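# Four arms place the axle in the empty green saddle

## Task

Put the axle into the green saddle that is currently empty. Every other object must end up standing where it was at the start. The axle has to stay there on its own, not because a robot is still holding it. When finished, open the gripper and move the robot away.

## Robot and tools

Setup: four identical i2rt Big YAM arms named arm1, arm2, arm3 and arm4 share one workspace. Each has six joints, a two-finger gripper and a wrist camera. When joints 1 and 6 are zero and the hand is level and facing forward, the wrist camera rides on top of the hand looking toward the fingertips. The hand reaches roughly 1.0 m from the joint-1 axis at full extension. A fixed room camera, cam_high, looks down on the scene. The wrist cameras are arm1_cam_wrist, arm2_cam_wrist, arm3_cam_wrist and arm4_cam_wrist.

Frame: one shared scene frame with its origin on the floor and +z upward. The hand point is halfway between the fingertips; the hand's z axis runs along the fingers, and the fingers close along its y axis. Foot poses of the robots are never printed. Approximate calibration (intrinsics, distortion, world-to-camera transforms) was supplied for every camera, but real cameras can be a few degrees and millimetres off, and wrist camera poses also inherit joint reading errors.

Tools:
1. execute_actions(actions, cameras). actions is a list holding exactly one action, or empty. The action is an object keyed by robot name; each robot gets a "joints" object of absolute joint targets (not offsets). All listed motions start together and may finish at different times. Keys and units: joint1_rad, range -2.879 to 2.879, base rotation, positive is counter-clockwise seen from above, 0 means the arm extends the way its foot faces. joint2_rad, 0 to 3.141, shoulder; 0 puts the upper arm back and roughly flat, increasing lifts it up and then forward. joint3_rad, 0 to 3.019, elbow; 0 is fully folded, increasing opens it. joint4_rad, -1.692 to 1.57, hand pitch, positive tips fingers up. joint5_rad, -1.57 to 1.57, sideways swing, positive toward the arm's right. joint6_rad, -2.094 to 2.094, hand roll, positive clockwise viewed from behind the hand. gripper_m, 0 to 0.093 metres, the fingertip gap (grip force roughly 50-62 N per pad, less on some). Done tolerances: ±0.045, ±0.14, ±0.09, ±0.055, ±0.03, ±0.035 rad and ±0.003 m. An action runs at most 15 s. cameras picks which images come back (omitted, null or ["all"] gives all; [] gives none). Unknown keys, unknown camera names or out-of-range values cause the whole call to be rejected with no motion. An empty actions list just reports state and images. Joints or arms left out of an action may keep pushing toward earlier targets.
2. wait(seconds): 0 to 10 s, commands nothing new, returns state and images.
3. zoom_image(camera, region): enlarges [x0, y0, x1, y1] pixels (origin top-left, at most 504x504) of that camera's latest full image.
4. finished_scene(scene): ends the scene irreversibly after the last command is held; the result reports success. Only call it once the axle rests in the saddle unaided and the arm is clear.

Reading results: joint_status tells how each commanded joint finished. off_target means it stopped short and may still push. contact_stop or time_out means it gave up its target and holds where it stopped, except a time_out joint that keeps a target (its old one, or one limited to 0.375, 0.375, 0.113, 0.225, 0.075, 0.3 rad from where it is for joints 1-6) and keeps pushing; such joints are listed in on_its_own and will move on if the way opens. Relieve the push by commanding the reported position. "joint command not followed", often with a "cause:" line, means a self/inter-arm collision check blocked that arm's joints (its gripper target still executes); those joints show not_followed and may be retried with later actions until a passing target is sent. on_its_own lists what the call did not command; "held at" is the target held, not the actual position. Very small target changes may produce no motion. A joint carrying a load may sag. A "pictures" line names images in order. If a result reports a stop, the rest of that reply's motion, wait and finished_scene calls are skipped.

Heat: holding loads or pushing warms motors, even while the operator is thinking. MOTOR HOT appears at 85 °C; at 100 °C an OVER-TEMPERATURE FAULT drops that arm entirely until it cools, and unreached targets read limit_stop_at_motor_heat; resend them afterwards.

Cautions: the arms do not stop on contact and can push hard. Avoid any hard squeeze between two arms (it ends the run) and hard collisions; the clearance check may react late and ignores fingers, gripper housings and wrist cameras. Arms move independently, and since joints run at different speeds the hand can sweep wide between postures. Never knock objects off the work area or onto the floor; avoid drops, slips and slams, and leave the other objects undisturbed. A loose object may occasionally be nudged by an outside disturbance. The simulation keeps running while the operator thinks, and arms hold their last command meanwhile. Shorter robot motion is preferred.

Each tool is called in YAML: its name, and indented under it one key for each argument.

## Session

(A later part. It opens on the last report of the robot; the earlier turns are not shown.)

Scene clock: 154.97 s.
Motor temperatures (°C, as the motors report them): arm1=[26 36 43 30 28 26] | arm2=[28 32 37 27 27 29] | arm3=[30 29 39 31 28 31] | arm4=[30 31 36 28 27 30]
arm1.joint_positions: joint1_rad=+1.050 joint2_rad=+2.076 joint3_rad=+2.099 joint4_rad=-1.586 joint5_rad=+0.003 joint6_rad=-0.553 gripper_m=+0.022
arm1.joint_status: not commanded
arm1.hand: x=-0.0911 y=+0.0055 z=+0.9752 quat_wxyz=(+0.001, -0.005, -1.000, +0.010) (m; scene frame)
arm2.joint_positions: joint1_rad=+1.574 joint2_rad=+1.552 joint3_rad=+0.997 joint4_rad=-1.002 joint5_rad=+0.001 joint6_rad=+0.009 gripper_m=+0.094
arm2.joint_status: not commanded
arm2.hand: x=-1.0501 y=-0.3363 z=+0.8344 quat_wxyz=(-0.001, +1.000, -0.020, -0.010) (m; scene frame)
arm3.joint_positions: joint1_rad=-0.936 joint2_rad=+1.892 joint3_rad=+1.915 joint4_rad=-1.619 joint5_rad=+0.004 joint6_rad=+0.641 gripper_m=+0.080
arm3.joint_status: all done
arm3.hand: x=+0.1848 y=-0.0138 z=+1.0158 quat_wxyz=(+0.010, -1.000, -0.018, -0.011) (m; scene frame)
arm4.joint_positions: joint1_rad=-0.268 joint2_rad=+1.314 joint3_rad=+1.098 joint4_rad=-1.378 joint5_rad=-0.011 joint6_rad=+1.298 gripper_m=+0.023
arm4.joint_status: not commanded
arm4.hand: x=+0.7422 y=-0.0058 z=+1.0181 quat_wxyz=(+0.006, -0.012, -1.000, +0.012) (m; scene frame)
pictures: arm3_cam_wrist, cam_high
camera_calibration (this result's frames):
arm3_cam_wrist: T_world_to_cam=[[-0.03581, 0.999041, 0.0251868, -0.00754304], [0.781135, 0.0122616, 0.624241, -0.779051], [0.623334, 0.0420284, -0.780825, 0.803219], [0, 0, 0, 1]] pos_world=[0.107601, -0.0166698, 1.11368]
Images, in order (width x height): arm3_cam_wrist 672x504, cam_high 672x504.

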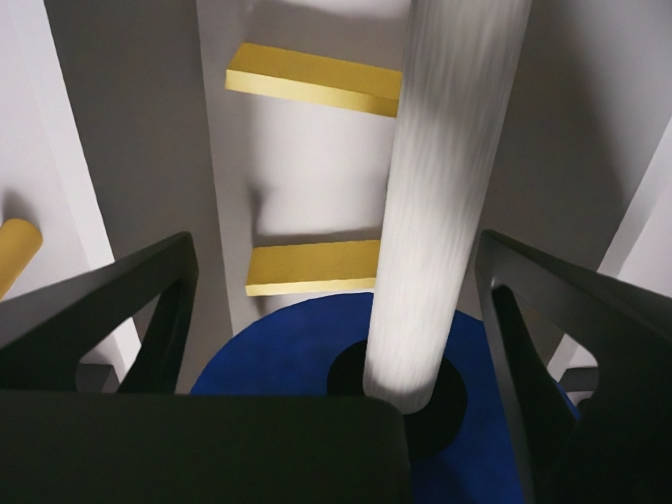

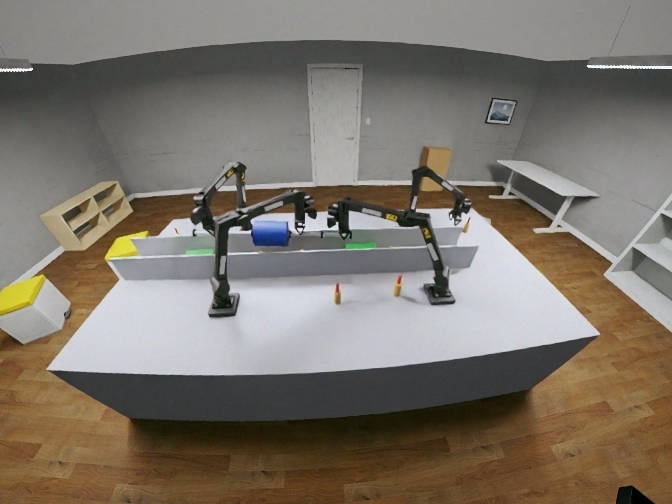

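execute_actions:
  actions:
    - {"arm3":{"joints":{"joint1_rad":-0.985,"joint6_rad":0.63}}}
  cameras: []

execute_actions:
  actions:
    - {"arm3":{"joints":{"joint3_rad":1.85,"joint4_rad":-1.52}}}
  cameras: ["arm3_cam_wrist"]

execute_actions:
  actions:
    - {"arm3":{"joints":{"gripper_m":0}}}
  cameras: ["arm3_cam_wrist"]

Scene clock: 158.50 s.
Motor temperatures (°C, as the motors report them): arm1=[26 37 43 30 28 26] | arm2=[28 32 38 27 27 29] | arm3=[30 30 39 30 28 31] | arm4=[30 31 36 28 27 30]
arm1.joint_positions: joint1_rad=+1.050 joint2_rad=+2.076 joint3_rad=+2.099 joint4_rad=-1.586 joint5_rad=+0.003 joint6_rad=-0.553 gripper_m=+0.022
arm1.joint_status: not commanded
arm1.hand: x=-0.0911 y=+0.0055 z=+0.9752 quat_wxyz=(+0.001, -0.005, -1.000, +0.010) (m; scene frame)
arm2.joint_positions: joint1_rad=+1.574 joint2_rad=+1.552 joint3_rad=+0.997 joint4_rad=-1.002 joint5_rad=+0.001 joint6_rad=+0.009 gripper_m=+0.094
arm2.joint_status: not commanded
arm2.hand: x=-1.0501 y=-0.3363 z=+0.8344 quat_wxyz=(-0.001, +1.000, -0.020, -0.010) (m; scene frame)
arm3.joint_positions: joint1_rad=-0.984 joint2_rad=+1.892 joint3_rad=+1.915 joint4_rad=-1.619 joint5_rad=+0.002 joint6_rad=+0.641 gripper_m=+0.080
arm3.joint_status: all done
arm3.hand: x=+0.1681 y=+0.0081 z=+1.0157 quat_wxyz=(+0.009, -1.000, +0.006, -0.012) (m; scene frame)
arm4.joint_positions: joint1_rad=-0.268 joint2_rad=+1.314 joint3_rad=+1.098 joint4_rad=-1.378 joint5_rad=-0.011 joint6_rad=+1.298 gripper_m=+0.023
arm4.joint_status: not commanded
arm4.hand: x=+0.7422 y=-0.0058 z=+1.0181 quat_wxyz=(+0.006, -0.012, -1.000, +0.012) (m; scene frame)
pictures: none
No camera images: the call's "cameras" was empty. Leave "cameras" out to get every camera's image.

Scene clock: 159.33 s.
Motor temperatures (°C, as the motors report them): arm1=[26 37 43 30 28 26] | arm2=[28 32 38 27 27 29] | arm3=[30 30 39 30 28 31] | arm4=[30 31 36 28 27 30]
arm1.joint_positions: joint1_rad=+1.050 joint2_rad=+2.076 joint3_rad=+2.099 joint4_rad=-1.586 joint5_rad=+0.003 joint6_rad=-0.553 gripper_m=+0.022
arm1.joint_status: not commanded
arm1.hand: x=-0.0911 y=+0.0055 z=+0.9752 quat_wxyz=(+0.001, -0.005, -1.000, +0.010) (m; scene frame)
arm2.joint_positions: joint1_rad=+1.574 joint2_rad=+1.552 joint3_rad=+0.997 joint4_rad=-1.002 joint5_rad=+0.001 joint6_rad=+0.009 gripper_m=+0.094
arm2.joint_status: not commanded
arm2.hand: x=-1.0501 y=-0.3363 z=+0.8344 quat_wxyz=(-0.001, +1.000, -0.020, -0.010) (m; scene frame)
arm3.joint_positions: joint1_rad=-0.984 joint2_rad=+1.886 joint3_rad=+1.837 joint4_rad=-1.532 joint5_rad=+0.002 joint6_rad=+0.641 gripper_m=+0.080
arm3.joint_status: all done
arm3.hand: x=+0.1671 y=+0.0073 z=+0.9892 quat_wxyz=(+0.005, -1.000, +0.006, -0.006) (m; scene frame)
arm4.joint_positions: joint1_rad=-0.268 joint2_rad=+1.314 joint3_rad=+1.098 joint4_rad=-1.378 joint5_rad=-0.011 joint6_rad=+1.298 gripper_m=+0.023
arm4.joint_status: not commanded
arm4.hand: x=+0.7422 y=-0.0058 z=+1.0181 quat_wxyz=(+0.006, -0.012, -1.000, +0.012) (m; scene frame)
pictures: arm3_cam_wrist
camera_calibration (this result's frames):
arm3_cam_wrist: T_world_to_cam=[[0.0121441, 0.999808, 0.0154015, -0.0269727], [0.788104, -0.0190502, 0.615248, -0.741003], [0.615423, 0.00466637, -0.788183, 0.801472], [0, 0, 0, 1]] pos_world=[0.0910702, 0.00911132, 1.08802]
Images, in order (width x height): arm3_cam_wrist 672x504.

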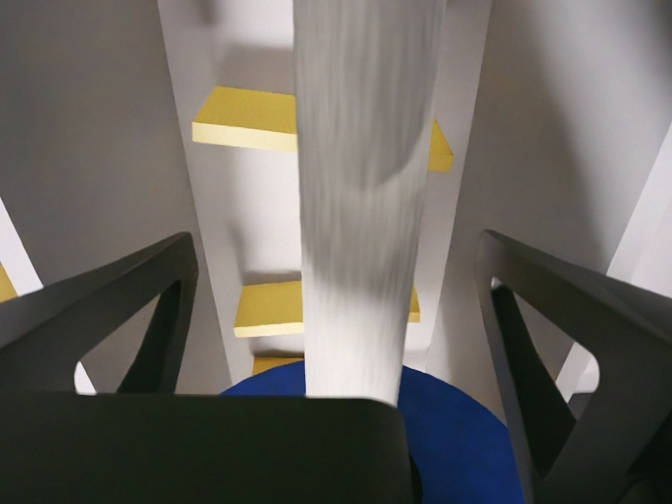

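Scene clock: 160.00 s.
Motor temperatures (°C, as the motors report them): arm1=[26 37 43 30 28 26] | arm2=[28 32 38 27 27 29] | arm3=[30 30 39 30 28 31] | arm4=[30 31 36 28 27 30]
arm1.joint_positions: joint1_rad=+1.047 joint2_rad=+2.076 joint3_rad=+2.099 joint4_rad=-1.585 joint5_rad=+0.007 joint6_rad=-0.557 gripper_m=+0.022
arm1.joint_status: not commanded
arm1.hand: x=-0.0922 y=+0.0035 z=+0.9752 quat_wxyz=(+0.002, -0.005, -1.000, +0.012) (m; scene frame)
arm2.joint_positions: joint1_rad=+1.574 joint2_rad=+1.552 joint3_rad=+0.997 joint4_rad=-1.002 joint5_rad=+0.001 joint6_rad=+0.009 gripper_m=+0.094
arm2.joint_status: not commanded
arm2.hand: x=-1.0501 y=-0.3363 z=+0.8344 quat_wxyz=(-0.001, +1.000, -0.020, -0.010) (m; scene frame)
arm3.joint_positions: joint1_rad=-0.988 joint2_rad=+1.885 joint3_rad=+1.835 joint4_rad=-1.533 joint5_rad=+0.007 joint6_rad=+0.642 gripper_m=+0.023
arm3.joint_status: gripper_m off_target (ended at +0.023, target +0.000)
arm3.hand: x=+0.1661 y=+0.0100 z=+0.9887 quat_wxyz=(+0.007, -1.000, +0.008, -0.005) (m; scene frame)
arm4.joint_positions: joint1_rad=-0.266 joint2_rad=+1.314 joint3_rad=+1.097 joint4_rad=-1.380 joint5_rad=-0.013 joint6_rad=+1.298 gripper_m=+0.023
arm4.joint_status: not commanded
arm4.hand: x=+0.7411 y=-0.0060 z=+1.0179 quat_wxyz=(+0.007, -0.011, -1.000, +0.013) (m; scene frame)
pictures: arm3_cam_wrist
camera_calibration (this result's frames):
arm3_cam_wrist: T_world_to_cam=[[0.0166526, 0.999647, 0.0206964, -0.0356728], [0.788338, -0.025859, 0.614699, -0.739305], [0.615017, 0.00607941, -0.78849, 0.802017], [0, 0, 0, 1]] pos_world=[0.090161, 0.0116667, 1.08757]
Images, in order (width x height): arm3_cam_wrist 672x504.

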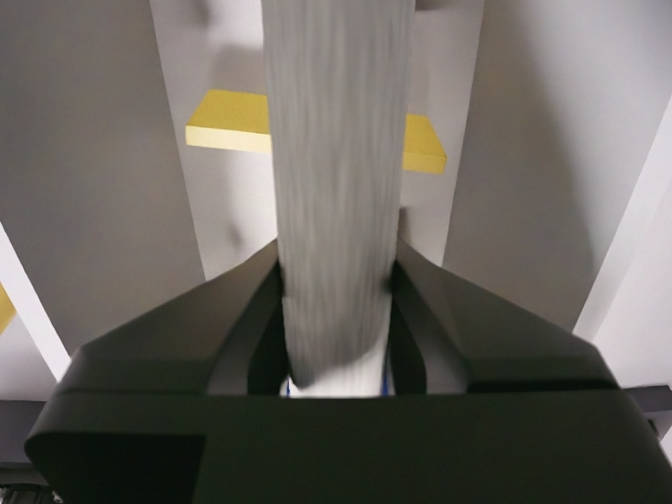

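execute_actions:
  actions:
    - {"arm1":{"joints":{"gripper_m":0.08}},"arm3":{"joints":{"joint2_rad":1.84,"joint3_rad":1.91,"joint4_rad":-1.56}}}
  cameras: []

execute_actions:
  actions:
    - {"arm1":{"joints":{"joint2_rad":1.6}}}
  cameras: []

execute_actions:
  actions:
    - {"arm1":{"joints":{"joint1_rad":-0.8,"joint2_rad":1.0,"joint3_rad":1.3}},"arm3":{"joints":{"joint1_rad":-0.81,"joint6_rad":0.82,"joint2_rad":1.58,"joint3_rad":1.56,"joint4_rad":-1.47}},"arm4":{"joints":{"joint1_rad":-0.581,"joint6_rad":0.985,"joint2_rad":1.42,"joint3_rad":1.31,"joint4_rad":-1.40}}}
  cameras: ["cam_high"]

Scene clock: 167.43 s.
Motor temperatures (°C, as the motors report them): arm1=[26 37 43 30 28 26] | arm2=[28 32 38 27 27 29] | arm3=[30 31 38 30 28 31] | arm4=[30 31 36 28 27 29]
arm1.joint_positions: joint1_rad=+1.046 joint2_rad=+2.012 joint3_rad=+2.113 joint4_rad=-1.591 joint5_rad=+0.004 joint6_rad=-0.558 gripper_m=+0.080
arm1.joint_status: all done
arm1.hand: x=-0.0950 y=+0.0064 z=+1.0203 quat_wxyz=(-0.029, -0.004, -0.999, +0.030) (m; scene frame)
arm2.joint_positions: joint1_rad=+1.574 joint2_rad=+1.552 joint3_rad=+0.997 joint4_rad=-1.002 joint5_rad=+0.001 joint6_rad=+0.009 gripper_m=+0.094
arm2.joint_status: not commanded
arm2.hand: x=-1.0501 y=-0.3363 z=+0.8344 quat_wxyz=(-0.001, +1.000, -0.020, -0.010) (m; scene frame)
arm3.joint_positions: joint1_rad=-0.988 joint2_rad=+1.898 joint3_rad=+1.836 joint4_rad=-1.545 joint5_rad=+0.002 joint6_rad=+0.642 gripper_m=+0.023
arm3.joint_status: all done
arm3.hand: x=+0.1682 y=+0.0104 z=+0.9817 quat_wxyz=(+0.012, -1.000, +0.008, -0.017) (m; scene frame)
arm4.joint_positions: joint1_rad=-0.267 joint2_rad=+1.314 joint3_rad=+1.097 joint4_rad=-1.380 joint5_rad=-0.005 joint6_rad=+1.298 gripper_m=+0.023
arm4.joint_status: not commanded
arm4.hand: x=+0.7426 y=-0.0064 z=+1.0179 quat_wxyz=(+0.003, -0.011, -1.000, +0.014) (m; scene frame)
pictures: none
No camera images: the call's "cameras" was empty. Leave "cameras" out to get every camera's image.

Scene clock: 169.07 s.
Motor temperatures (°C, as the motors report them): arm1=[26 36 43 30 28 26] | arm2=[28 32 38 27 27 29] | arm3=[30 32 39 30 28 31] | arm4=[30 31 36 28 27 29]
arm1.joint_positions: joint1_rad=+1.046 joint2_rad=+1.599 joint3_rad=+2.148 joint4_rad=-1.592 joint5_rad=+0.003 joint6_rad=-0.558 gripper_m=+0.080
arm1.joint_status: all done
arm1.hand: x=-0.1728 y=+0.0607 z=+1.2771 quat_wxyz=(-0.217, -0.003, -0.965, +0.147) (m; scene frame)
arm2.joint_positions: joint1_rad=+1.574 joint2_rad=+1.552 joint3_rad=+0.997 joint4_rad=-1.002 joint5_rad=+0.001 joint6_rad=+0.009 gripper_m=+0.094
arm2.joint_status: not commanded
arm2.hand: x=-1.0501 y=-0.3363 z=+0.8344 quat_wxyz=(-0.001, +1.000, -0.020, -0.010) (m; scene frame)
arm3.joint_positions: joint1_rad=-0.988 joint2_rad=+1.898 joint3_rad=+1.836 joint4_rad=-1.545 joint5_rad=+0.002 joint6_rad=+0.642 gripper_m=+0.023
arm3.joint_status: not commanded
arm3.hand: x=+0.1682 y=+0.0104 z=+0.9817 quat_wxyz=(+0.012, -1.000, +0.008, -0.017) (m; scene frame)
arm4.joint_positions: joint1_rad=-0.267 joint2_rad=+1.314 joint3_rad=+1.097 joint4_rad=-1.380 joint5_rad=-0.005 joint6_rad=+1.298 gripper_m=+0.023
arm4.joint_status: not commanded
arm4.hand: x=+0.7426 y=-0.0064 z=+1.0179 quat_wxyz=(+0.003, -0.011, -1.000, +0.014) (m; scene frame)
pictures: none
No camera images: the call's "cameras" was empty. Leave "cameras" out to get every camera's image.

Scene clock: 170.97 s.
Motor temperatures (°C, as the motors report them): arm1=[26 36 42 30 28 26] | arm2=[28 32 38 27 27 29] | arm3=[30 32 39 30 28 31] | arm4=[30 31 37 28 27 30]
arm1.joint_positions: joint1_rad=-0.799 joint2_rad=+1.009 joint3_rad=+1.297 joint4_rad=-1.594 joint5_rad=+0.001 joint6_rad=-0.559 gripper_m=+0.080
arm1.joint_status: all done
arm1.hand: x=-0.8674 y=+0.1500 z=+1.1454 quat_wxyz=(-0.014, -0.792, -0.594, +0.139) (m; scene frame)
arm2.joint_positions: joint1_rad=+1.574 joint2_rad=+1.552 joint3_rad=+0.997 joint4_rad=-1.002 joint5_rad=+0.001 joint6_rad=+0.009 gripper_m=+0.094
arm2.joint_status: not commanded
arm2.hand: x=-1.0501 y=-0.3363 z=+0.8344 quat_wxyz=(-0.001, +1.000, -0.020, -0.010) (m; scene frame)
arm3.joint_positions: joint1_rad=-0.804 joint2_rad=+1.638 joint3_rad=+1.518 joint4_rad=-1.468 joint5_rad=+0.005 joint6_rad=+0.821 gripper_m=+0.023
arm3.joint_status: all done
arm3.hand: x=+0.3000 y=-0.0041 z=+0.9969 quat_wxyz=(+0.009, -1.000, +0.006, -0.007) (m; scene frame)
arm4.joint_positions: joint1_rad=-0.589 joint2_rad=+1.445 joint3_rad=+1.240 joint4_rad=-1.395 joint5_rad=-0.001 joint6_rad=+0.972 gripper_m=+0.023
arm4.joint_status: all done
arm4.hand: x=+0.8755 y=-0.0160 z=+1.0237 quat_wxyz=(+0.006, -0.009, -1.000, +0.013) (m; scene frame)
pictures: cam_high
Images, in order (width x height): cam_high 672x504.

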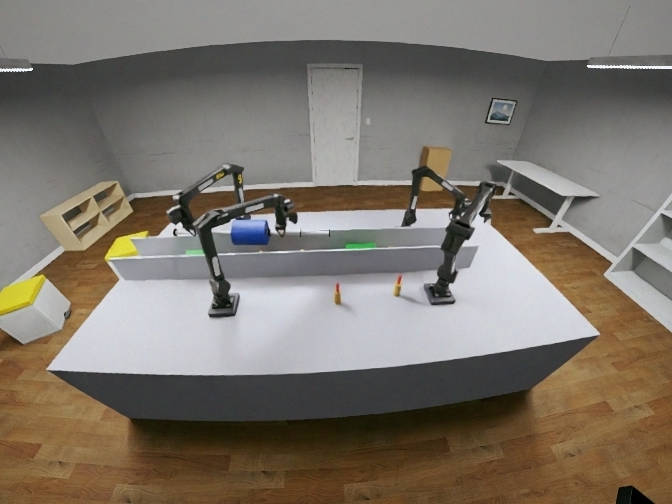

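execute_actions:
  actions:
    - {"arm3":{"joints":{"joint1_rad":-0.54,"joint6_rad":1.09,"joint2_rad":1.35,"joint3_rad":1.33,"joint4_rad":-1.46}},"arm4":{"joints":{"joint1_rad":-0.80,"joint6_rad":0.765,"joint2_rad":1.67,"joint3_rad":1.60,"joint4_rad":-1.42}}}
  cameras: []

execute_actions:
  actions:
    - {"arm3":{"joints":{"joint1_rad":-0.16,"joint6_rad":1.47,"joint2_rad":1.23,"joint3_rad":1.23,"joint4_rad":-1.48}},"arm4":{"joints":{"joint1_rad":-0.96,"joint6_rad":0.605,"joint2_rad":1.93,"joint3_rad":1.97,"joint4_rad":-1.52}}}
  cameras: ["cam_high","arm3_cam_wrist","arm4_cam_wrist"]

Scene clock: 175.80 s.
Motor temperatures (°C, as the motors report them): arm1=[26 35 42 30 28 26] | arm2=[28 32 38 27 27 29] | arm3=[30 32 39 30 28 31] | arm4=[30 32 38 28 27 30]
arm1.joint_positions: joint1_rad=-0.799 joint2_rad=+1.009 joint3_rad=+1.297 joint4_rad=-1.594 joint5_rad=+0.001 joint6_rad=-0.559 gripper_m=+0.080
arm1.joint_status: not commanded
arm1.hand: x=-0.8674 y=+0.1500 z=+1.1454 quat_wxyz=(-0.014, -0.792, -0.594, +0.139) (m; scene frame)
arm2.joint_positions: joint1_rad=+1.574 joint2_rad=+1.552 joint3_rad=+0.997 joint4_rad=-1.002 joint5_rad=+0.001 joint6_rad=+0.009 gripper_m=+0.094
arm2.joint_status: not commanded
arm2.hand: x=-1.0501 y=-0.3363 z=+0.8344 quat_wxyz=(-0.001, +1.000, -0.020, -0.010) (m; scene frame)
arm3.joint_positions: joint1_rad=-0.541 joint2_rad=+1.405 joint3_rad=+1.284 joint4_rad=-1.454 joint5_rad=+0.018 joint6_rad=+1.080 gripper_m=+0.023
arm3.joint_status: all done
arm3.hand: x=+0.4422 y=-0.0040 z=+1.0087 quat_wxyz=(+0.007, -1.000, +0.004, +0.004) (m; scene frame)
arm4.joint_positions: joint1_rad=-0.817 joint2_rad=+1.695 joint3_rad=+1.524 joint4_rad=-1.419 joint5_rad=+0.001 joint6_rad=+0.743 gripper_m=+0.023
arm4.joint_status: all done
arm4.hand: x=+1.0192 y=-0.0125 z=+1.0199 quat_wxyz=(+0.004, -0.009, -1.000, +0.009) (m; scene frame)
pictures: none
No camera images: the call's "cameras" was empty. Leave "cameras" out to get every camera's image.

Scene clock: 176.93 s.
Motor temperatures (°C, as the motors report them): arm1=[26 34 41 30 28 26] | arm2=[28 32 38 27 27 29] | arm3=[30 32 39 30 28 31] | arm4=[30 32 39 28 27 30]
arm1.joint_positions: joint1_rad=-0.799 joint2_rad=+1.009 joint3_rad=+1.297 joint4_rad=-1.594 joint5_rad=+0.001 joint6_rad=-0.559 gripper_m=+0.080
arm1.joint_status: not commanded
arm1.hand: x=-0.8674 y=+0.1500 z=+1.1454 quat_wxyz=(-0.014, -0.792, -0.594, +0.139) (m; scene frame)
arm2.joint_positions: joint1_rad=+1.574 joint2_rad=+1.552 joint3_rad=+0.997 joint4_rad=-1.002 joint5_rad=+0.001 joint6_rad=+0.009 gripper_m=+0.094
arm2.joint_status: not commanded
arm2.hand: x=-1.0501 y=-0.3363 z=+0.8344 quat_wxyz=(-0.001, +1.000, -0.020, -0.010) (m; scene frame)
arm3.joint_positions: joint1_rad=-0.189 joint2_rad=+1.286 joint3_rad=+1.180 joint4_rad=-1.473 joint5_rad=+0.025 joint6_rad=+1.458 gripper_m=+0.023
arm3.joint_status: all done
arm3.hand: x=+0.5818 y=-0.0042 z=+1.0132 quat_wxyz=(+0.006, -1.000, +0.017, +0.009) (m; scene frame)
arm4.joint_positions: joint1_rad=-0.988 joint2_rad=+1.967 joint3_rad=+1.902 joint4_rad=-1.507 joint5_rad=+0.003 joint6_rad=+0.600 gripper_m=+0.023
arm4.joint_status: all done
arm4.hand: x=+1.1591 y=-0.0277 z=+1.0168 quat_wxyz=(-0.003, -0.022, -1.000, +0.004) (m; scene frame)
pictures: arm3_cam_wrist, arm4_cam_wrist, cam_high
camera_calibration (this result's frames):
arm3_cam_wrist: T_world_to_cam=[[0.0341136, 0.999246, 0.0185615, -0.0368238], [0.805695, -0.0384855, 0.591079, -1.06865], [0.591347, -0.00520895, -0.8064, 0.597637], [0, 0, 0, 1]] pos_world=[0.508851, -0.00121849, 1.11427]
arm4_cam_wrist: T_world_to_cam=[[-0.0586747, -0.998101, 0.0187315, 0.02418], [-0.802459, 0.0583185, 0.593851, 0.33258], [-0.593816, 0.0198128, -0.804357, 1.63018], [0, 0, 0, 1]] pos_world=[1.23633, -0.0275598, 1.11329]
Images, in order (width x height): arm3_cam_wrist 672x504, arm4_cam_wrist 672x504, cam_high 672x504.

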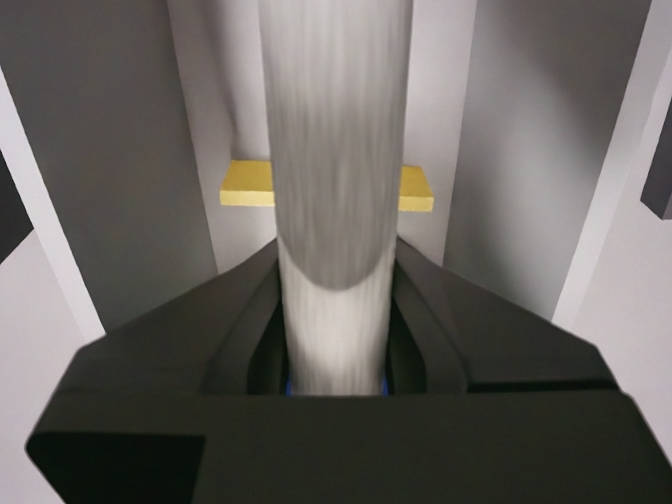

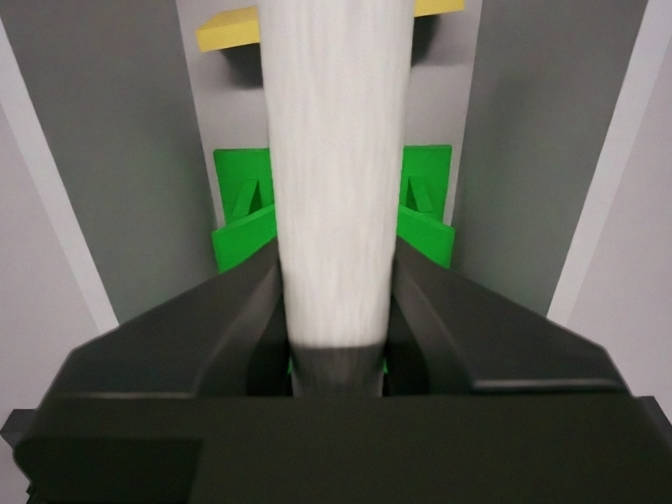

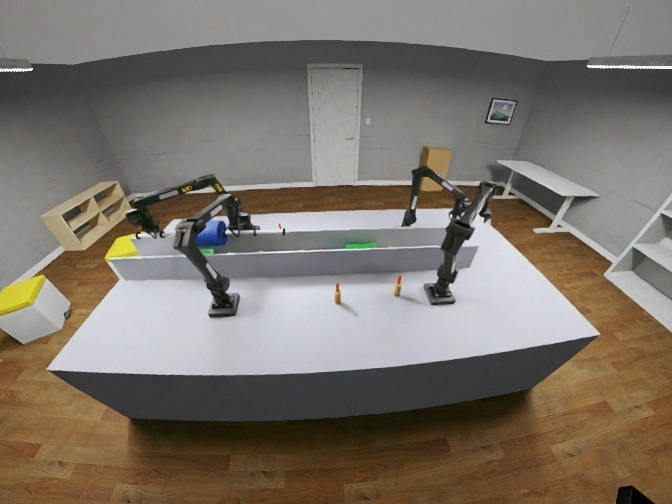

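execute_actions:
  actions:
    - {"arm3":{"joints":{"joint1_rad":0.22,"joint6_rad":1.85,"joint2_rad":1.25,"joint3_rad":1.25,"joint4_rad":-1.48}},"arm4":{"joints":{"joint1_rad":-1.07,"joint6_rad":0.50,"joint2_rad":2.27,"joint3_rad":2.47,"joint4_rad":-1.64}}}
  cameras: ["cam_high","arm3_cam_wrist","arm4_cam_wrist"]

Scene clock: 185.70 s.
Motor temperatures (°C, as the motors report them): arm1=[26 33 40 30 28 26] | arm2=[28 32 38 27 27 29] | arm3=[30 32 39 30 29 31] | arm4=[30 33 40 28 27 29]
arm1.joint_positions: joint1_rad=-0.799 joint2_rad=+1.009 joint3_rad=+1.297 joint4_rad=-1.594 joint5_rad=+0.001 joint6_rad=-0.559 gripper_m=+0.080
arm1.joint_status: not commanded
arm1.hand: x=-0.8674 y=+0.1500 z=+1.1454 quat_wxyz=(-0.014, -0.792, -0.594, +0.139) (m; scene frame)
arm2.joint_positions: joint1_rad=+1.574 joint2_rad=+1.552 joint3_rad=+0.997 joint4_rad=-1.002 joint5_rad=+0.001 joint6_rad=+0.009 gripper_m=+0.094
arm2.joint_status: not commanded
arm2.hand: x=-1.0501 y=-0.3363 z=+0.8344 quat_wxyz=(-0.001, +1.000, -0.020, -0.010) (m; scene frame)
arm3.joint_positions: joint1_rad=+0.179 joint2_rad=+1.293 joint3_rad=+1.180 joint4_rad=-1.483 joint5_rad=+0.025 joint6_rad=+1.861 gripper_m=+0.023
arm3.joint_status: all done
arm3.hand: x=+0.7126 y=+0.0007 z=+1.0115 quat_wxyz=(+0.010, -0.999, +0.034, +0.012) (m; scene frame)
arm4.joint_positions: joint1_rad=-1.101 joint2_rad=+2.320 joint3_rad=+2.404 joint4_rad=-1.619 joint5_rad=+0.004 joint6_rad=+0.519 gripper_m=+0.023
arm4.joint_status: all done
arm4.hand: x=+1.2895 y=-0.0432 z=+0.9820 quat_wxyz=(-0.019, -0.039, -0.999, -0.004) (m; scene frame)
pictures: arm3_cam_wrist, arm4_cam_wrist, cam_high
camera_calibration (this result's frames):
arm3_cam_wrist: T_world_to_cam=[[0.0690749, 0.997297, 0.0250588, -0.0776549], [0.80737, -0.0706395, 0.585801, -1.16867], [0.585988, -0.0202325, -0.810067, 0.526507], [0, 0, 0, 1]] pos_world=[0.640387, 0.00554334, 1.11306]
arm4_cam_wrist: T_world_to_cam=[[-0.0918933, -0.995768, 0.00115664, 0.0772338], [-0.819359, 0.0762736, 0.568184, 0.506616], [-0.565868, 0.0512646, -0.822901, 1.6635], [0, 0, 0, 1]] pos_world=[1.36352, -0.0470132, 1.08096]
Images, in order (width x height): arm3_cam_wrist 672x504, arm4_cam_wrist 672x504, cam_high 672x504.

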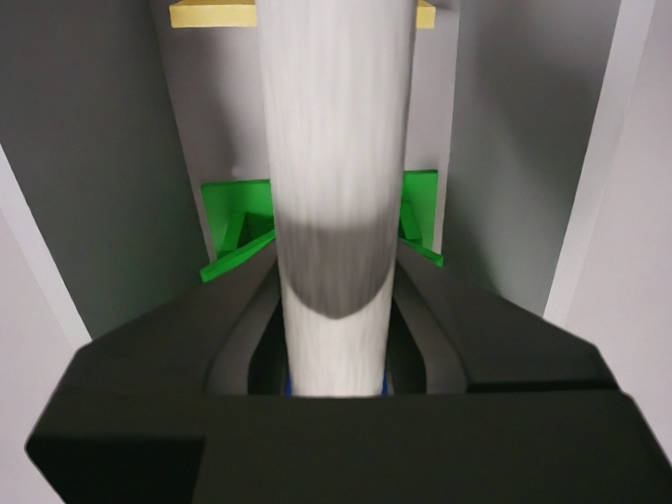

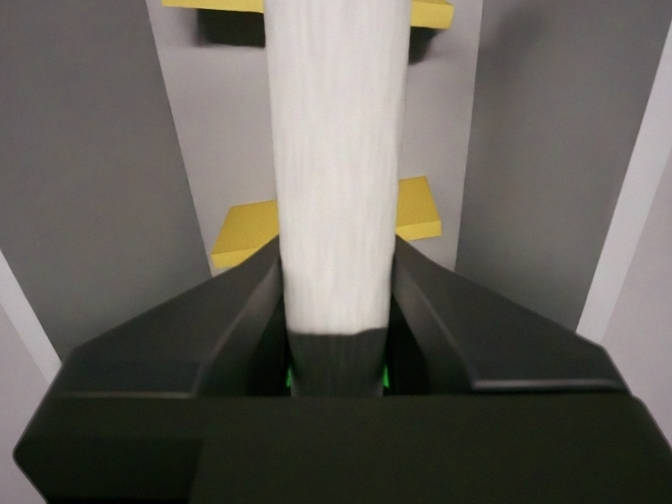

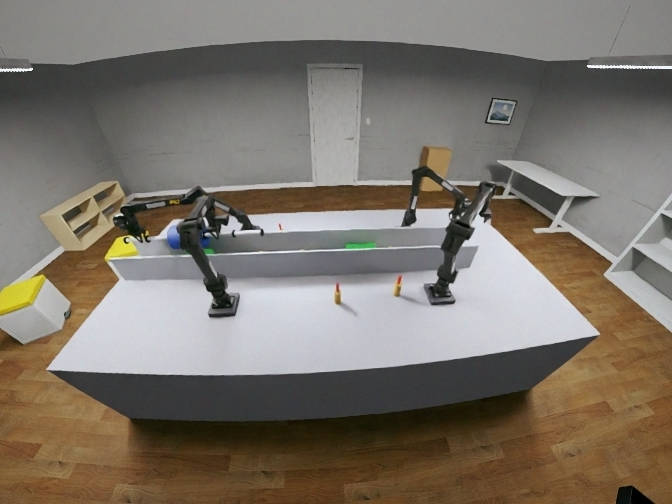

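execute_actions:
  actions:
    - {"arm3":{"joints":{"joint1_rad":0.30,"joint6_rad":1.90,"joint2_rad":1.27,"joint3_rad":1.2,"joint4_rad":-1.42}},"arm4":{"joints":{"joint1_rad":-1.05,"joint6_rad":0.5,"joint2_rad":2.42,"joint3_rad":2.72,"joint4_rad":-1.69}}}
  cameras: []

Scene clock: 191.77 s.
Motor temperatures (°C, as the motors report them): arm1=[26 32 40 30 28 26] | arm2=[28 32 38 27 27 29] | arm3=[30 31 40 30 29 31] | arm4=[30 34 41 28 27 29]
arm1.joint_positions: joint1_rad=-0.799 joint2_rad=+1.009 joint3_rad=+1.297 joint4_rad=-1.594 joint5_rad=+0.001 joint6_rad=-0.559 gripper_m=+0.080
arm1.joint_status: not commanded
arm1.hand: x=-0.8674 y=+0.1500 z=+1.1454 quat_wxyz=(-0.014, -0.792, -0.594, +0.139) (m; scene frame)
arm2.joint_positions: joint1_rad=+1.574 joint2_rad=+1.552 joint3_rad=+0.997 joint4_rad=-1.002 joint5_rad=+0.001 joint6_rad=+0.009 gripper_m=+0.094
arm2.joint_status: not commanded
arm2.hand: x=-1.0501 y=-0.3363 z=+0.8344 quat_wxyz=(-0.001, +1.000, -0.020, -0.010) (m; scene frame)
arm3.joint_positions: joint1_rad=+0.258 joint2_rad=+1.304 joint3_rad=+1.148 joint4_rad=-1.445 joint5_rad=+0.021 joint6_rad=+1.907 gripper_m=+0.023
arm3.joint_status: all done
arm3.hand: x=+0.7407 y=+0.0072 z=+0.9955 quat_wxyz=(+0.012, -1.000, +0.018, +0.012) (m; scene frame)
arm4.joint_positions: joint1_rad=-1.086 joint2_rad=+2.451 joint3_rad=+2.641 joint4_rad=-1.656 joint5_rad=+0.009 joint6_rad=+0.506 gripper_m=+0.023
arm4.joint_status: all done
joint sent to its limit — the command would take arm4.joint4_rad past its lower limit, so that joint was sent only as far as its limit.
arm4.hand: x=+1.3203 y=-0.0171 z=+0.9817 quat_wxyz=(-0.051, -0.025, -0.998, -0.018) (m; scene frame)
pictures: none
No camera images: the call's "cameras" was empty. Leave "cameras" out to get every camera's image.

execute_actions:
  actions:
    - {"arm3":{"joints":{"joint1_rad":0.32,"joint2_rad":1.32,"joint3_rad":1.06,"joint4_rad":-1.26}},"arm4":{"joints":{"joint1_rad":-1.04,"joint2_rad":2.52,"joint3_rad":2.74,"joint4_rad":-1.6}}}
  cameras: ["cam_high","arm3_cam_wrist","arm4_cam_wrist"]

Scene clock: 195.17 s.
Motor temperatures (°C, as the motors report them): arm1=[26 32 40 30 28 26] | arm2=[28 32 38 27 27 29] | arm3=[30 31 40 30 29 31] | arm4=[30 34 41 28 27 29]
arm1.joint_positions: joint1_rad=-0.799 joint2_rad=+1.009 joint3_rad=+1.297 joint4_rad=-1.594 joint5_rad=+0.001 joint6_rad=-0.559 gripper_m=+0.080
arm1.joint_status: not commanded
arm1.hand: x=-0.8674 y=+0.1500 z=+1.1454 quat_wxyz=(-0.014, -0.792, -0.594, +0.139) (m; scene frame)
arm2.joint_positions: joint1_rad=+1.574 joint2_rad=+1.552 joint3_rad=+0.997 joint4_rad=-1.002 joint5_rad=+0.001 joint6_rad=+0.009 gripper_m=+0.094
arm2.joint_status: not commanded
arm2.hand: x=-1.0501 y=-0.3363 z=+0.8344 quat_wxyz=(-0.001, +1.000, -0.020, -0.010) (m; scene frame)
arm3.joint_positions: joint1_rad=+0.289 joint2_rad=+1.362 joint3_rad=+1.008 joint4_rad=-1.268 joint5_rad=+0.020 joint6_rad=+1.903 gripper_m=+0.023
arm3.joint_status: all done
arm3.hand: x=+0.7511 y=+0.0125 z=+0.9242 quat_wxyz=(+0.022, -1.000, +0.000, +0.015) (m; scene frame)
arm4.joint_positions: joint1_rad=-1.066 joint2_rad=+2.566 joint3_rad=+2.674 joint4_rad=-1.590 joint5_rad=+0.001 joint6_rad=+0.494 gripper_m=+0.023
arm4.joint_status: all done
arm4.hand: x=+1.3310 y=+0.0071 z=+0.9103 quat_wxyz=(-0.042, -0.008, -0.999, -0.018) (m; scene frame)
pictures: arm3_cam_wrist, arm4_cam_wrist, cam_high
camera_calibration (this result's frames):
arm3_cam_wrist: T_world_to_cam=[[0.00181285, 0.998724, 0.0504756, -0.0628729], [0.813234, -0.0308459, 0.581118, -1.14833], [0.581934, 0.039995, -0.812252, 0.437796], [0, 0, 0, 1]] pos_world=[0.67921, 0.00986159, 1.02609]
arm4_cam_wrist: T_world_to_cam=[[-0.0302641, -0.999181, -0.0268624, 0.0747057], [-0.847903, 0.0114325, 0.530028, 0.650657], [-0.529287, 0.0388175, -0.847555, 1.59921], [0, 0, 0, 1]] pos_world=[1.4004, 0.00512843, 1.01256]
Images, in order (width x height): arm3_cam_wrist 672x504, arm4_cam_wrist 672x504, cam_high 672x504.

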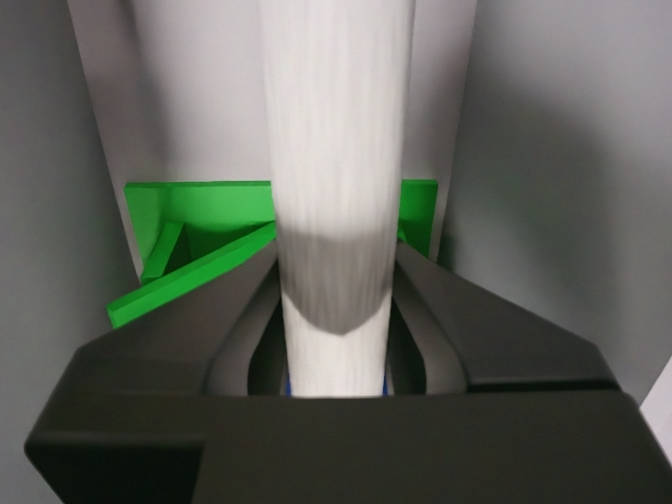

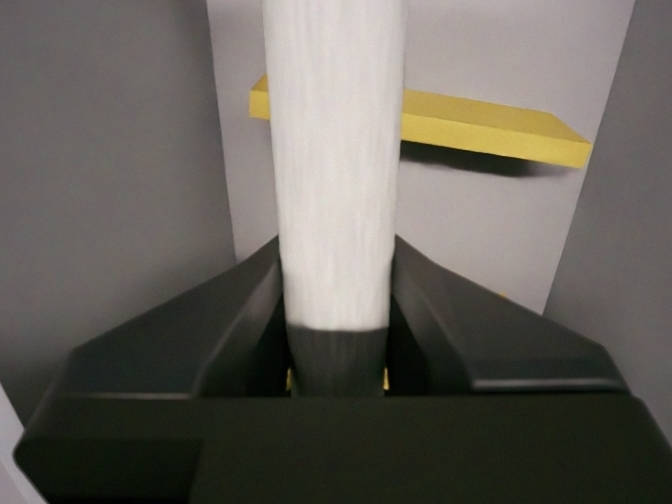

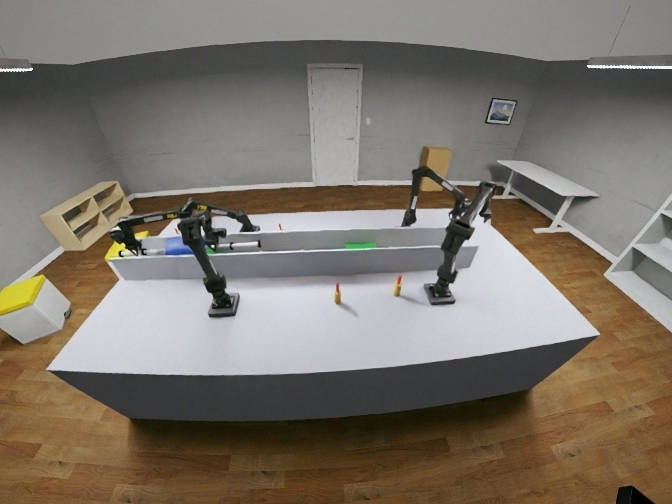

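execute_actions:
  actions:
    - {"arm3":{"joints":{"joint1_rad":0.31,"joint2_rad":1.40,"joint3_rad":0.985,"joint4_rad":-1.05}},"arm4":{"joints":{"joint1_rad":-1.085,"joint6_rad":0.46,"joint2_rad":2.56,"joint3_rad":2.72,"joint4_rad":-1.58}}}
  cameras: ["arm3_cam_wrist","arm4_cam_wrist"]

Scene clock: 199.27 s.
Motor temperatures (°C, as the motors report them): arm1=[26 32 40 30 28 26] | arm2=[28 32 38 27 27 29] | arm3=[30 31 40 30 29 31] | arm4=[30 35 41 28 27 29]
arm1.joint_positions: joint1_rad=-0.799 joint2_rad=+1.009 joint3_rad=+1.297 joint4_rad=-1.594 joint5_rad=+0.001 joint6_rad=-0.559 gripper_m=+0.080
arm1.joint_status: not commanded
arm1.hand: x=-0.8674 y=+0.1500 z=+1.1454 quat_wxyz=(-0.014, -0.792, -0.594, +0.139) (m; scene frame)
arm2.joint_positions: joint1_rad=+1.574 joint2_rad=+1.552 joint3_rad=+0.997 joint4_rad=-1.002 joint5_rad=+0.001 joint6_rad=+0.009 gripper_m=+0.094
arm2.joint_status: not commanded
arm2.hand: x=-1.0501 y=-0.3363 z=+0.8344 quat_wxyz=(-0.001, +1.000, -0.020, -0.010) (m; scene frame)
arm3.joint_positions: joint1_rad=+0.292 joint2_rad=+1.439 joint3_rad=+0.949 joint4_rad=-1.066 joint5_rad=-0.002 joint6_rad=+1.901 gripper_m=+0.023
arm3.joint_status: all done
arm3.hand: x=+0.7643 y=-0.0091 z=+0.8766 quat_wxyz=(-0.006, -1.000, -0.002, -0.006) (m; scene frame)
arm4.joint_positions: joint1_rad=-1.091 joint2_rad=+2.589 joint3_rad=+2.674 joint4_rad=-1.570 joint5_rad=+0.013 joint6_rad=+0.460 gripper_m=+0.023
arm4.joint_status: all done
arm4.hand: x=+1.3438 y=-0.0112 z=+0.8936 quat_wxyz=(-0.044, -0.004, -0.999, -0.011) (m; scene frame)
pictures: arm3_cam_wrist, arm4_cam_wrist
camera_calibration (this result's frames):
arm3_cam_wrist: T_world_to_cam=[[-0.00408614, 0.999975, -0.00577881, 0.0148573], [0.787608, 0.00677899, 0.616139, -1.14283], [0.616163, -0.00203381, -0.787616, 0.344082], [0, 0, 0, 1]] pos_world=[0.68815, -0.00640989, 0.975231]
arm4_cam_wrist: T_world_to_cam=[[-0.0226823, -0.999674, -0.011739, 0.0326549], [-0.849833, 0.0130953, 0.52689, 0.676093], [-0.526564, 0.0219273, -0.849852, 1.59073], [0, 0, 0, 1]] pos_world=[1.41293, -0.0110898, 0.996041]
Images, in order (width x height): arm3_cam_wrist 672x504, arm4_cam_wrist 672x504.

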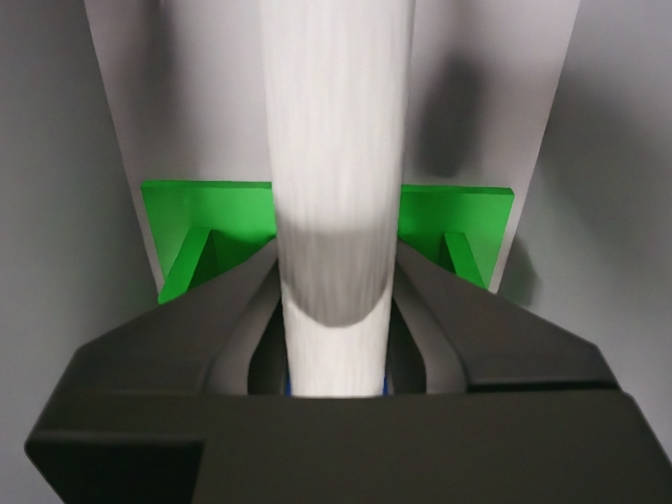

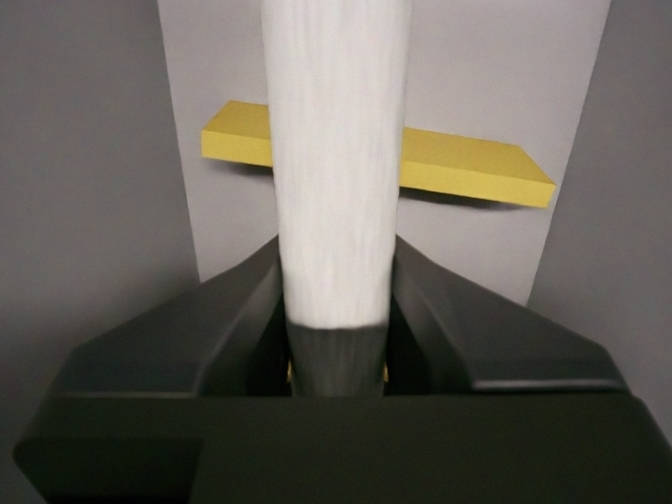

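execute_actions:
  actions:
    - {"arm3":{"joints":{"joint1_rad":0.27,"joint3_rad":0.95,"joint4_rad":-1.03}},"arm4":{"joints":{"joint2_rad":2.57,"joint3_rad":2.64,"joint4_rad":-1.55}}}
  cameras: []

Scene clock: 201.27 s.
Motor temperatures (°C, as the motors report them): arm1=[26 32 40 30 28 26] | arm2=[28 32 38 27 27 29] | arm3=[30 31 40 30 29 31] | arm4=[30 35 41 28 27 29]
arm1.joint_positions: joint1_rad=-0.799 joint2_rad=+1.009 joint3_rad=+1.297 joint4_rad=-1.594 joint5_rad=+0.001 joint6_rad=-0.559 gripper_m=+0.080
arm1.joint_status: not commanded
arm1.hand: x=-0.8674 y=+0.1500 z=+1.1454 quat_wxyz=(-0.014, -0.792, -0.594, +0.139) (m; scene frame)
arm2.joint_positions: joint1_rad=+1.574 joint2_rad=+1.552 joint3_rad=+0.997 joint4_rad=-1.002 joint5_rad=+0.001 joint6_rad=+0.009 gripper_m=+0.094
arm2.joint_status: not commanded
arm2.hand: x=-1.0501 y=-0.3363 z=+0.8344 quat_wxyz=(-0.001, +1.000, -0.020, -0.010) (m; scene frame)
arm3.joint_positions: joint1_rad=+0.284 joint2_rad=+1.439 joint3_rad=+0.923 joint4_rad=-1.038 joint5_rad=+0.001 joint6_rad=+1.899 gripper_m=+0.023
arm3.joint_status: all done
arm3.hand: x=+0.7597 y=-0.0064 z=+0.8680 quat_wxyz=(-0.008, -1.000, +0.001, -0.005) (m; scene frame)
arm4.joint_positions: joint1_rad=-1.088 joint2_rad=+2.591 joint3_rad=+2.635 joint4_rad=-1.550 joint5_rad=+0.014 joint6_rad=+0.463 gripper_m=+0.023
arm4.joint_status: all done
arm4.hand: x=+1.3394 y=-0.0106 z=+0.8766 quat_wxyz=(-0.034, -0.004, -0.999, -0.006) (m; scene frame)
pictures: none
No camera images: the call's "cameras" was empty. Leave "cameras" out to get every camera's image.

execute_actions:
  actions:
    - {"arm3":{"joints":{"joint3_rad":0.92,"joint4_rad":-1.01}},"arm4":{"joints":{"joint3_rad":2.60,"joint4_rad":-1.53}}}
  cameras: []

execute_actions:
  actions:
    - {"arm3":{"joints":{"gripper_m":0.06}},"arm4":{"joints":{"gripper_m":0.06}}}
  cameras: []

execute_actions:
  actions:
    - {"arm3":{"joints":{"joint2_rad":1.3,"joint3_rad":1.3,"joint4_rad":-1.55}},"arm4":{"joints":{"joint2_rad":2.3}}}

Scene clock: 204.20 s.
Motor temperatures (°C, as the motors report them): arm1=[26 31 40 30 28 26] | arm2=[28 32 38 27 27 29] | arm3=[30 31 40 30 29 31] | arm4=[30 35 40 28 27 29]
arm1.joint_positions: joint1_rad=-0.799 joint2_rad=+1.009 joint3_rad=+1.297 joint4_rad=-1.594 joint5_rad=+0.001 joint6_rad=-0.559 gripper_m=+0.080
arm1.joint_status: not commanded
arm1.hand: x=-0.8674 y=+0.1500 z=+1.1454 quat_wxyz=(-0.014, -0.792, -0.594, +0.139) (m; scene frame)
arm2.joint_positions: joint1_rad=+1.574 joint2_rad=+1.552 joint3_rad=+0.997 joint4_rad=-1.002 joint5_rad=+0.001 joint6_rad=+0.009 gripper_m=+0.094
arm2.joint_status: not commanded
arm2.hand: x=-1.0501 y=-0.3363 z=+0.8344 quat_wxyz=(-0.001, +1.000, -0.020, -0.010) (m; scene frame)
arm3.joint_positions: joint1_rad=+0.284 joint2_rad=+1.439 joint3_rad=+0.915 joint4_rad=-1.015 joint5_rad=+0.004 joint6_rad=+1.901 gripper_m=+0.023
arm3.joint_status: all done
arm3.hand: x=+0.7598 y=-0.0084 z=+0.8653 quat_wxyz=(-0.015, -1.000, +0.002, -0.006) (m; scene frame)
arm4.joint_positions: joint1_rad=-1.094 joint2_rad=+2.591 joint3_rad=+2.612 joint4_rad=-1.541 joint5_rad=+0.014 joint6_rad=+0.463 gripper_m=+0.023
arm4.joint_status: all done
arm4.hand: x=+1.3389 y=-0.0166 z=+0.8679 quat_wxyz=(-0.028, -0.007, -1.000, -0.003) (m; scene frame)
pictures: none
No camera images: the call's "cameras" was empty. Leave "cameras" out to get every camera's image.

Scene clock: 204.90 s.
Motor temperatures (°C, as the motors report them): arm1=[26 31 40 30 28 26] | arm2=[28 32 38 27 27 29] | arm3=[30 31 39 30 29 31] | arm4=[30 35 40 28 27 29]
arm1.joint_positions: joint1_rad=-0.799 joint2_rad=+1.009 joint3_rad=+1.297 joint4_rad=-1.594 joint5_rad=+0.001 joint6_rad=-0.559 gripper_m=+0.080
arm1.joint_status: not commanded
arm1.hand: x=-0.8674 y=+0.1500 z=+1.1454 quat_wxyz=(-0.014, -0.792, -0.594, +0.139) (m; scene frame)
arm2.joint_positions: joint1_rad=+1.574 joint2_rad=+1.552 joint3_rad=+0.997 joint4_rad=-1.002 joint5_rad=+0.001 joint6_rad=+0.009 gripper_m=+0.094
arm2.joint_status: not commanded
arm2.hand: x=-1.0501 y=-0.3363 z=+0.8344 quat_wxyz=(-0.001, +1.000, -0.020, -0.010) (m; scene frame)
arm3.joint_positions: joint1_rad=+0.283 joint2_rad=+1.418 joint3_rad=+0.914 joint4_rad=-1.015 joint5_rad=+0.004 joint6_rad=+1.901 gripper_m=+0.060
arm3.joint_status: all done
arm3.hand: x=+0.7597 y=-0.0094 z=+0.8726 quat_wxyz=(-0.025, -1.000, +0.002, -0.010) (m; scene frame)
arm4.joint_positions: joint1_rad=-1.092 joint2_rad=+2.591 joint3_rad=+2.607 joint4_rad=-1.541 joint5_rad=+0.004 joint6_rad=+0.463 gripper_m=+0.060
arm4.joint_status: all done
arm4.hand: x=+1.3360 y=-0.0139 z=+0.8656 quat_wxyz=(-0.024, -0.006, -1.000, -0.006) (m; scene frame)
pictures: none
No camera images: the call's "cameras" was empty. Leave "cameras" out to get every camera's image.

Scene clock: 206.37 s.
Motor temperatures (°C, as the motors report them): arm1=[26 31 40 30 28 26] | arm2=[28 32 38 27 27 29] | arm3=[30 31 39 30 29 31] | arm4=[30 35 40 28 27 29]
arm1.joint_positions: joint1_rad=-0.799 joint2_rad=+1.009 joint3_rad=+1.297 joint4_rad=-1.594 joint5_rad=+0.001 joint6_rad=-0.559 gripper_m=+0.080
arm1.joint_status: not commanded
arm1.hand: x=-0.8674 y=+0.1500 z=+1.1454 quat_wxyz=(-0.014, -0.792, -0.594, +0.139) (m; scene frame)
arm2.joint_positions: joint1_rad=+1.574 joint2_rad=+1.552 joint3_rad=+0.997 joint4_rad=-1.002 joint5_rad=+0.001 joint6_rad=+0.009 gripper_m=+0.094
arm2.joint_status: not commanded
arm2.hand: x=-1.0501 y=-0.3363 z=+0.8344 quat_wxyz=(-0.001, +1.000, -0.020, -0.010) (m; scene frame)
arm3.joint_positions: joint1_rad=+0.283 joint2_rad=+1.297 joint3_rad=+1.264 joint4_rad=-1.540 joint5_rad=+0.003 joint6_rad=+1.901 gripper_m=+0.060
arm3.joint_status: all done
arm3.hand: x=+0.7547 y=+0.0027 z=+1.0420 quat_wxyz=(+0.002, -1.000, +0.002, -0.001) (m; scene frame)
arm4.joint_positions: joint1_rad=-1.092 joint2_rad=+2.290 joint3_rad=+2.589 joint4_rad=-1.541 joint5_rad=+0.004 joint6_rad=+0.463 gripper_m=+0.060
arm4.joint_status: all done
arm4.hand: x=+1.3292 y=-0.0156 z=+1.0854 quat_wxyz=(-0.150, -0.006, -0.986, -0.068) (m; scene frame)
pictures: arm1_cam_wrist, arm2_cam_wrist, arm3_cam_wrist, arm4_cam_wrist, cam_high
camera_calibration (this result's frames):
arm1_cam_wrist: T_world_to_cam=[[-0.944686, 0.297635, 0.137773, -1.02059], [0.327878, 0.867273, 0.374611, -0.268094], [-0.00798909, 0.399063, -0.916889, 1.10568], [0, 0, 0, 1]] pos_world=[-0.8674, 0.0950378, 1.25482]
arm2_cam_wrist: T_world_to_cam=[[0.0487617, 0.998809, 0.00189917, 0.38577], [0.828433, -0.041506, 0.558548, 0.397171], [0.557962, -0.0256624, -0.82947, 1.39779], [0, 0, 0, 1]] pos_world=[-1.12775, -0.332954, 0.936851]
arm3_cam_wrist: T_world_to_cam=[[0.0050216, 0.999939, 0.00985425, -0.0191462], [0.794327, -0.00997496, 0.607409, -1.23323], [0.60747, 0.00477733, -0.794328, 0.493872], [0, 0, 0, 1]] pos_world=[0.679668, 0.00448426, 1.14156]
arm4_cam_wrist: T_world_to_cam=[[-0.00779429, -0.991504, -0.12984, 0.138668], [-0.942723, -0.0360168, 0.331627, 0.897336], [-0.333486, 0.124988, -0.934433, 1.5829], [0, 0, 0, 1]] pos_world=[1.37489, -0.028035, 1.19953]
Images, in order (width x height): arm1_cam_wrist 672x504, arm2_cam_wrist 672x504, arm3_cam_wrist 672x504, arm4_cam_wrist 672x504, cam_high 672x504.

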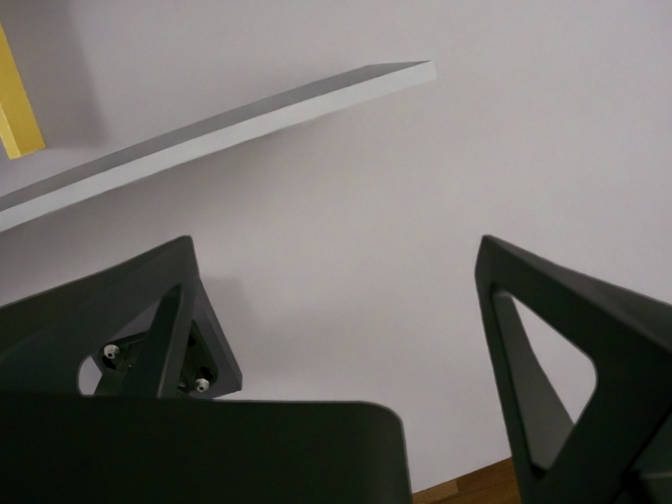

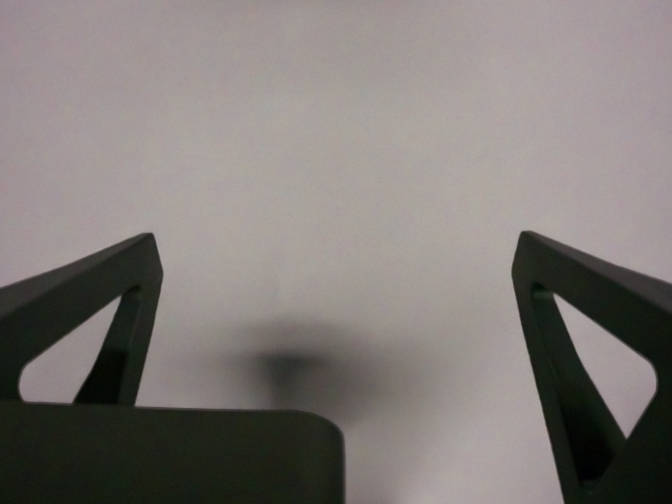

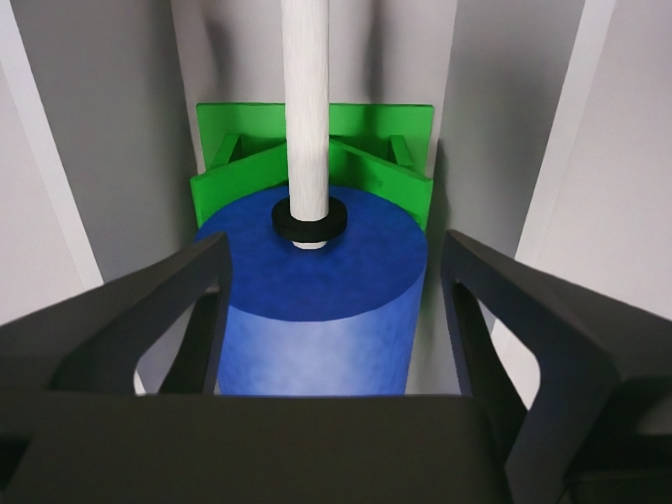

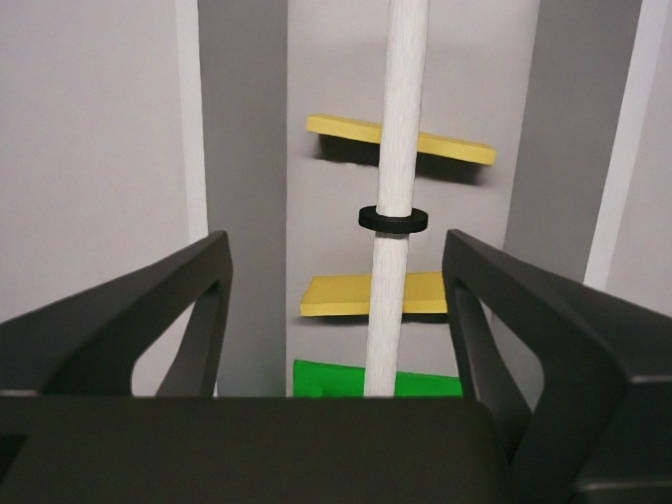

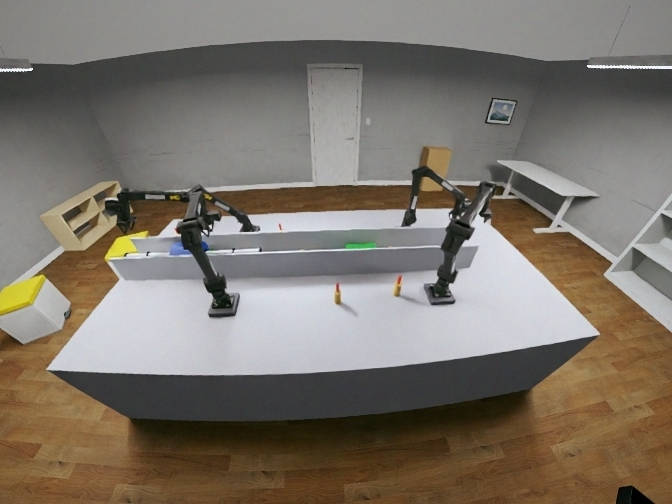

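Seated in the saddle.

finished_scene:
  scene: 1

The scene is finished: the task was done.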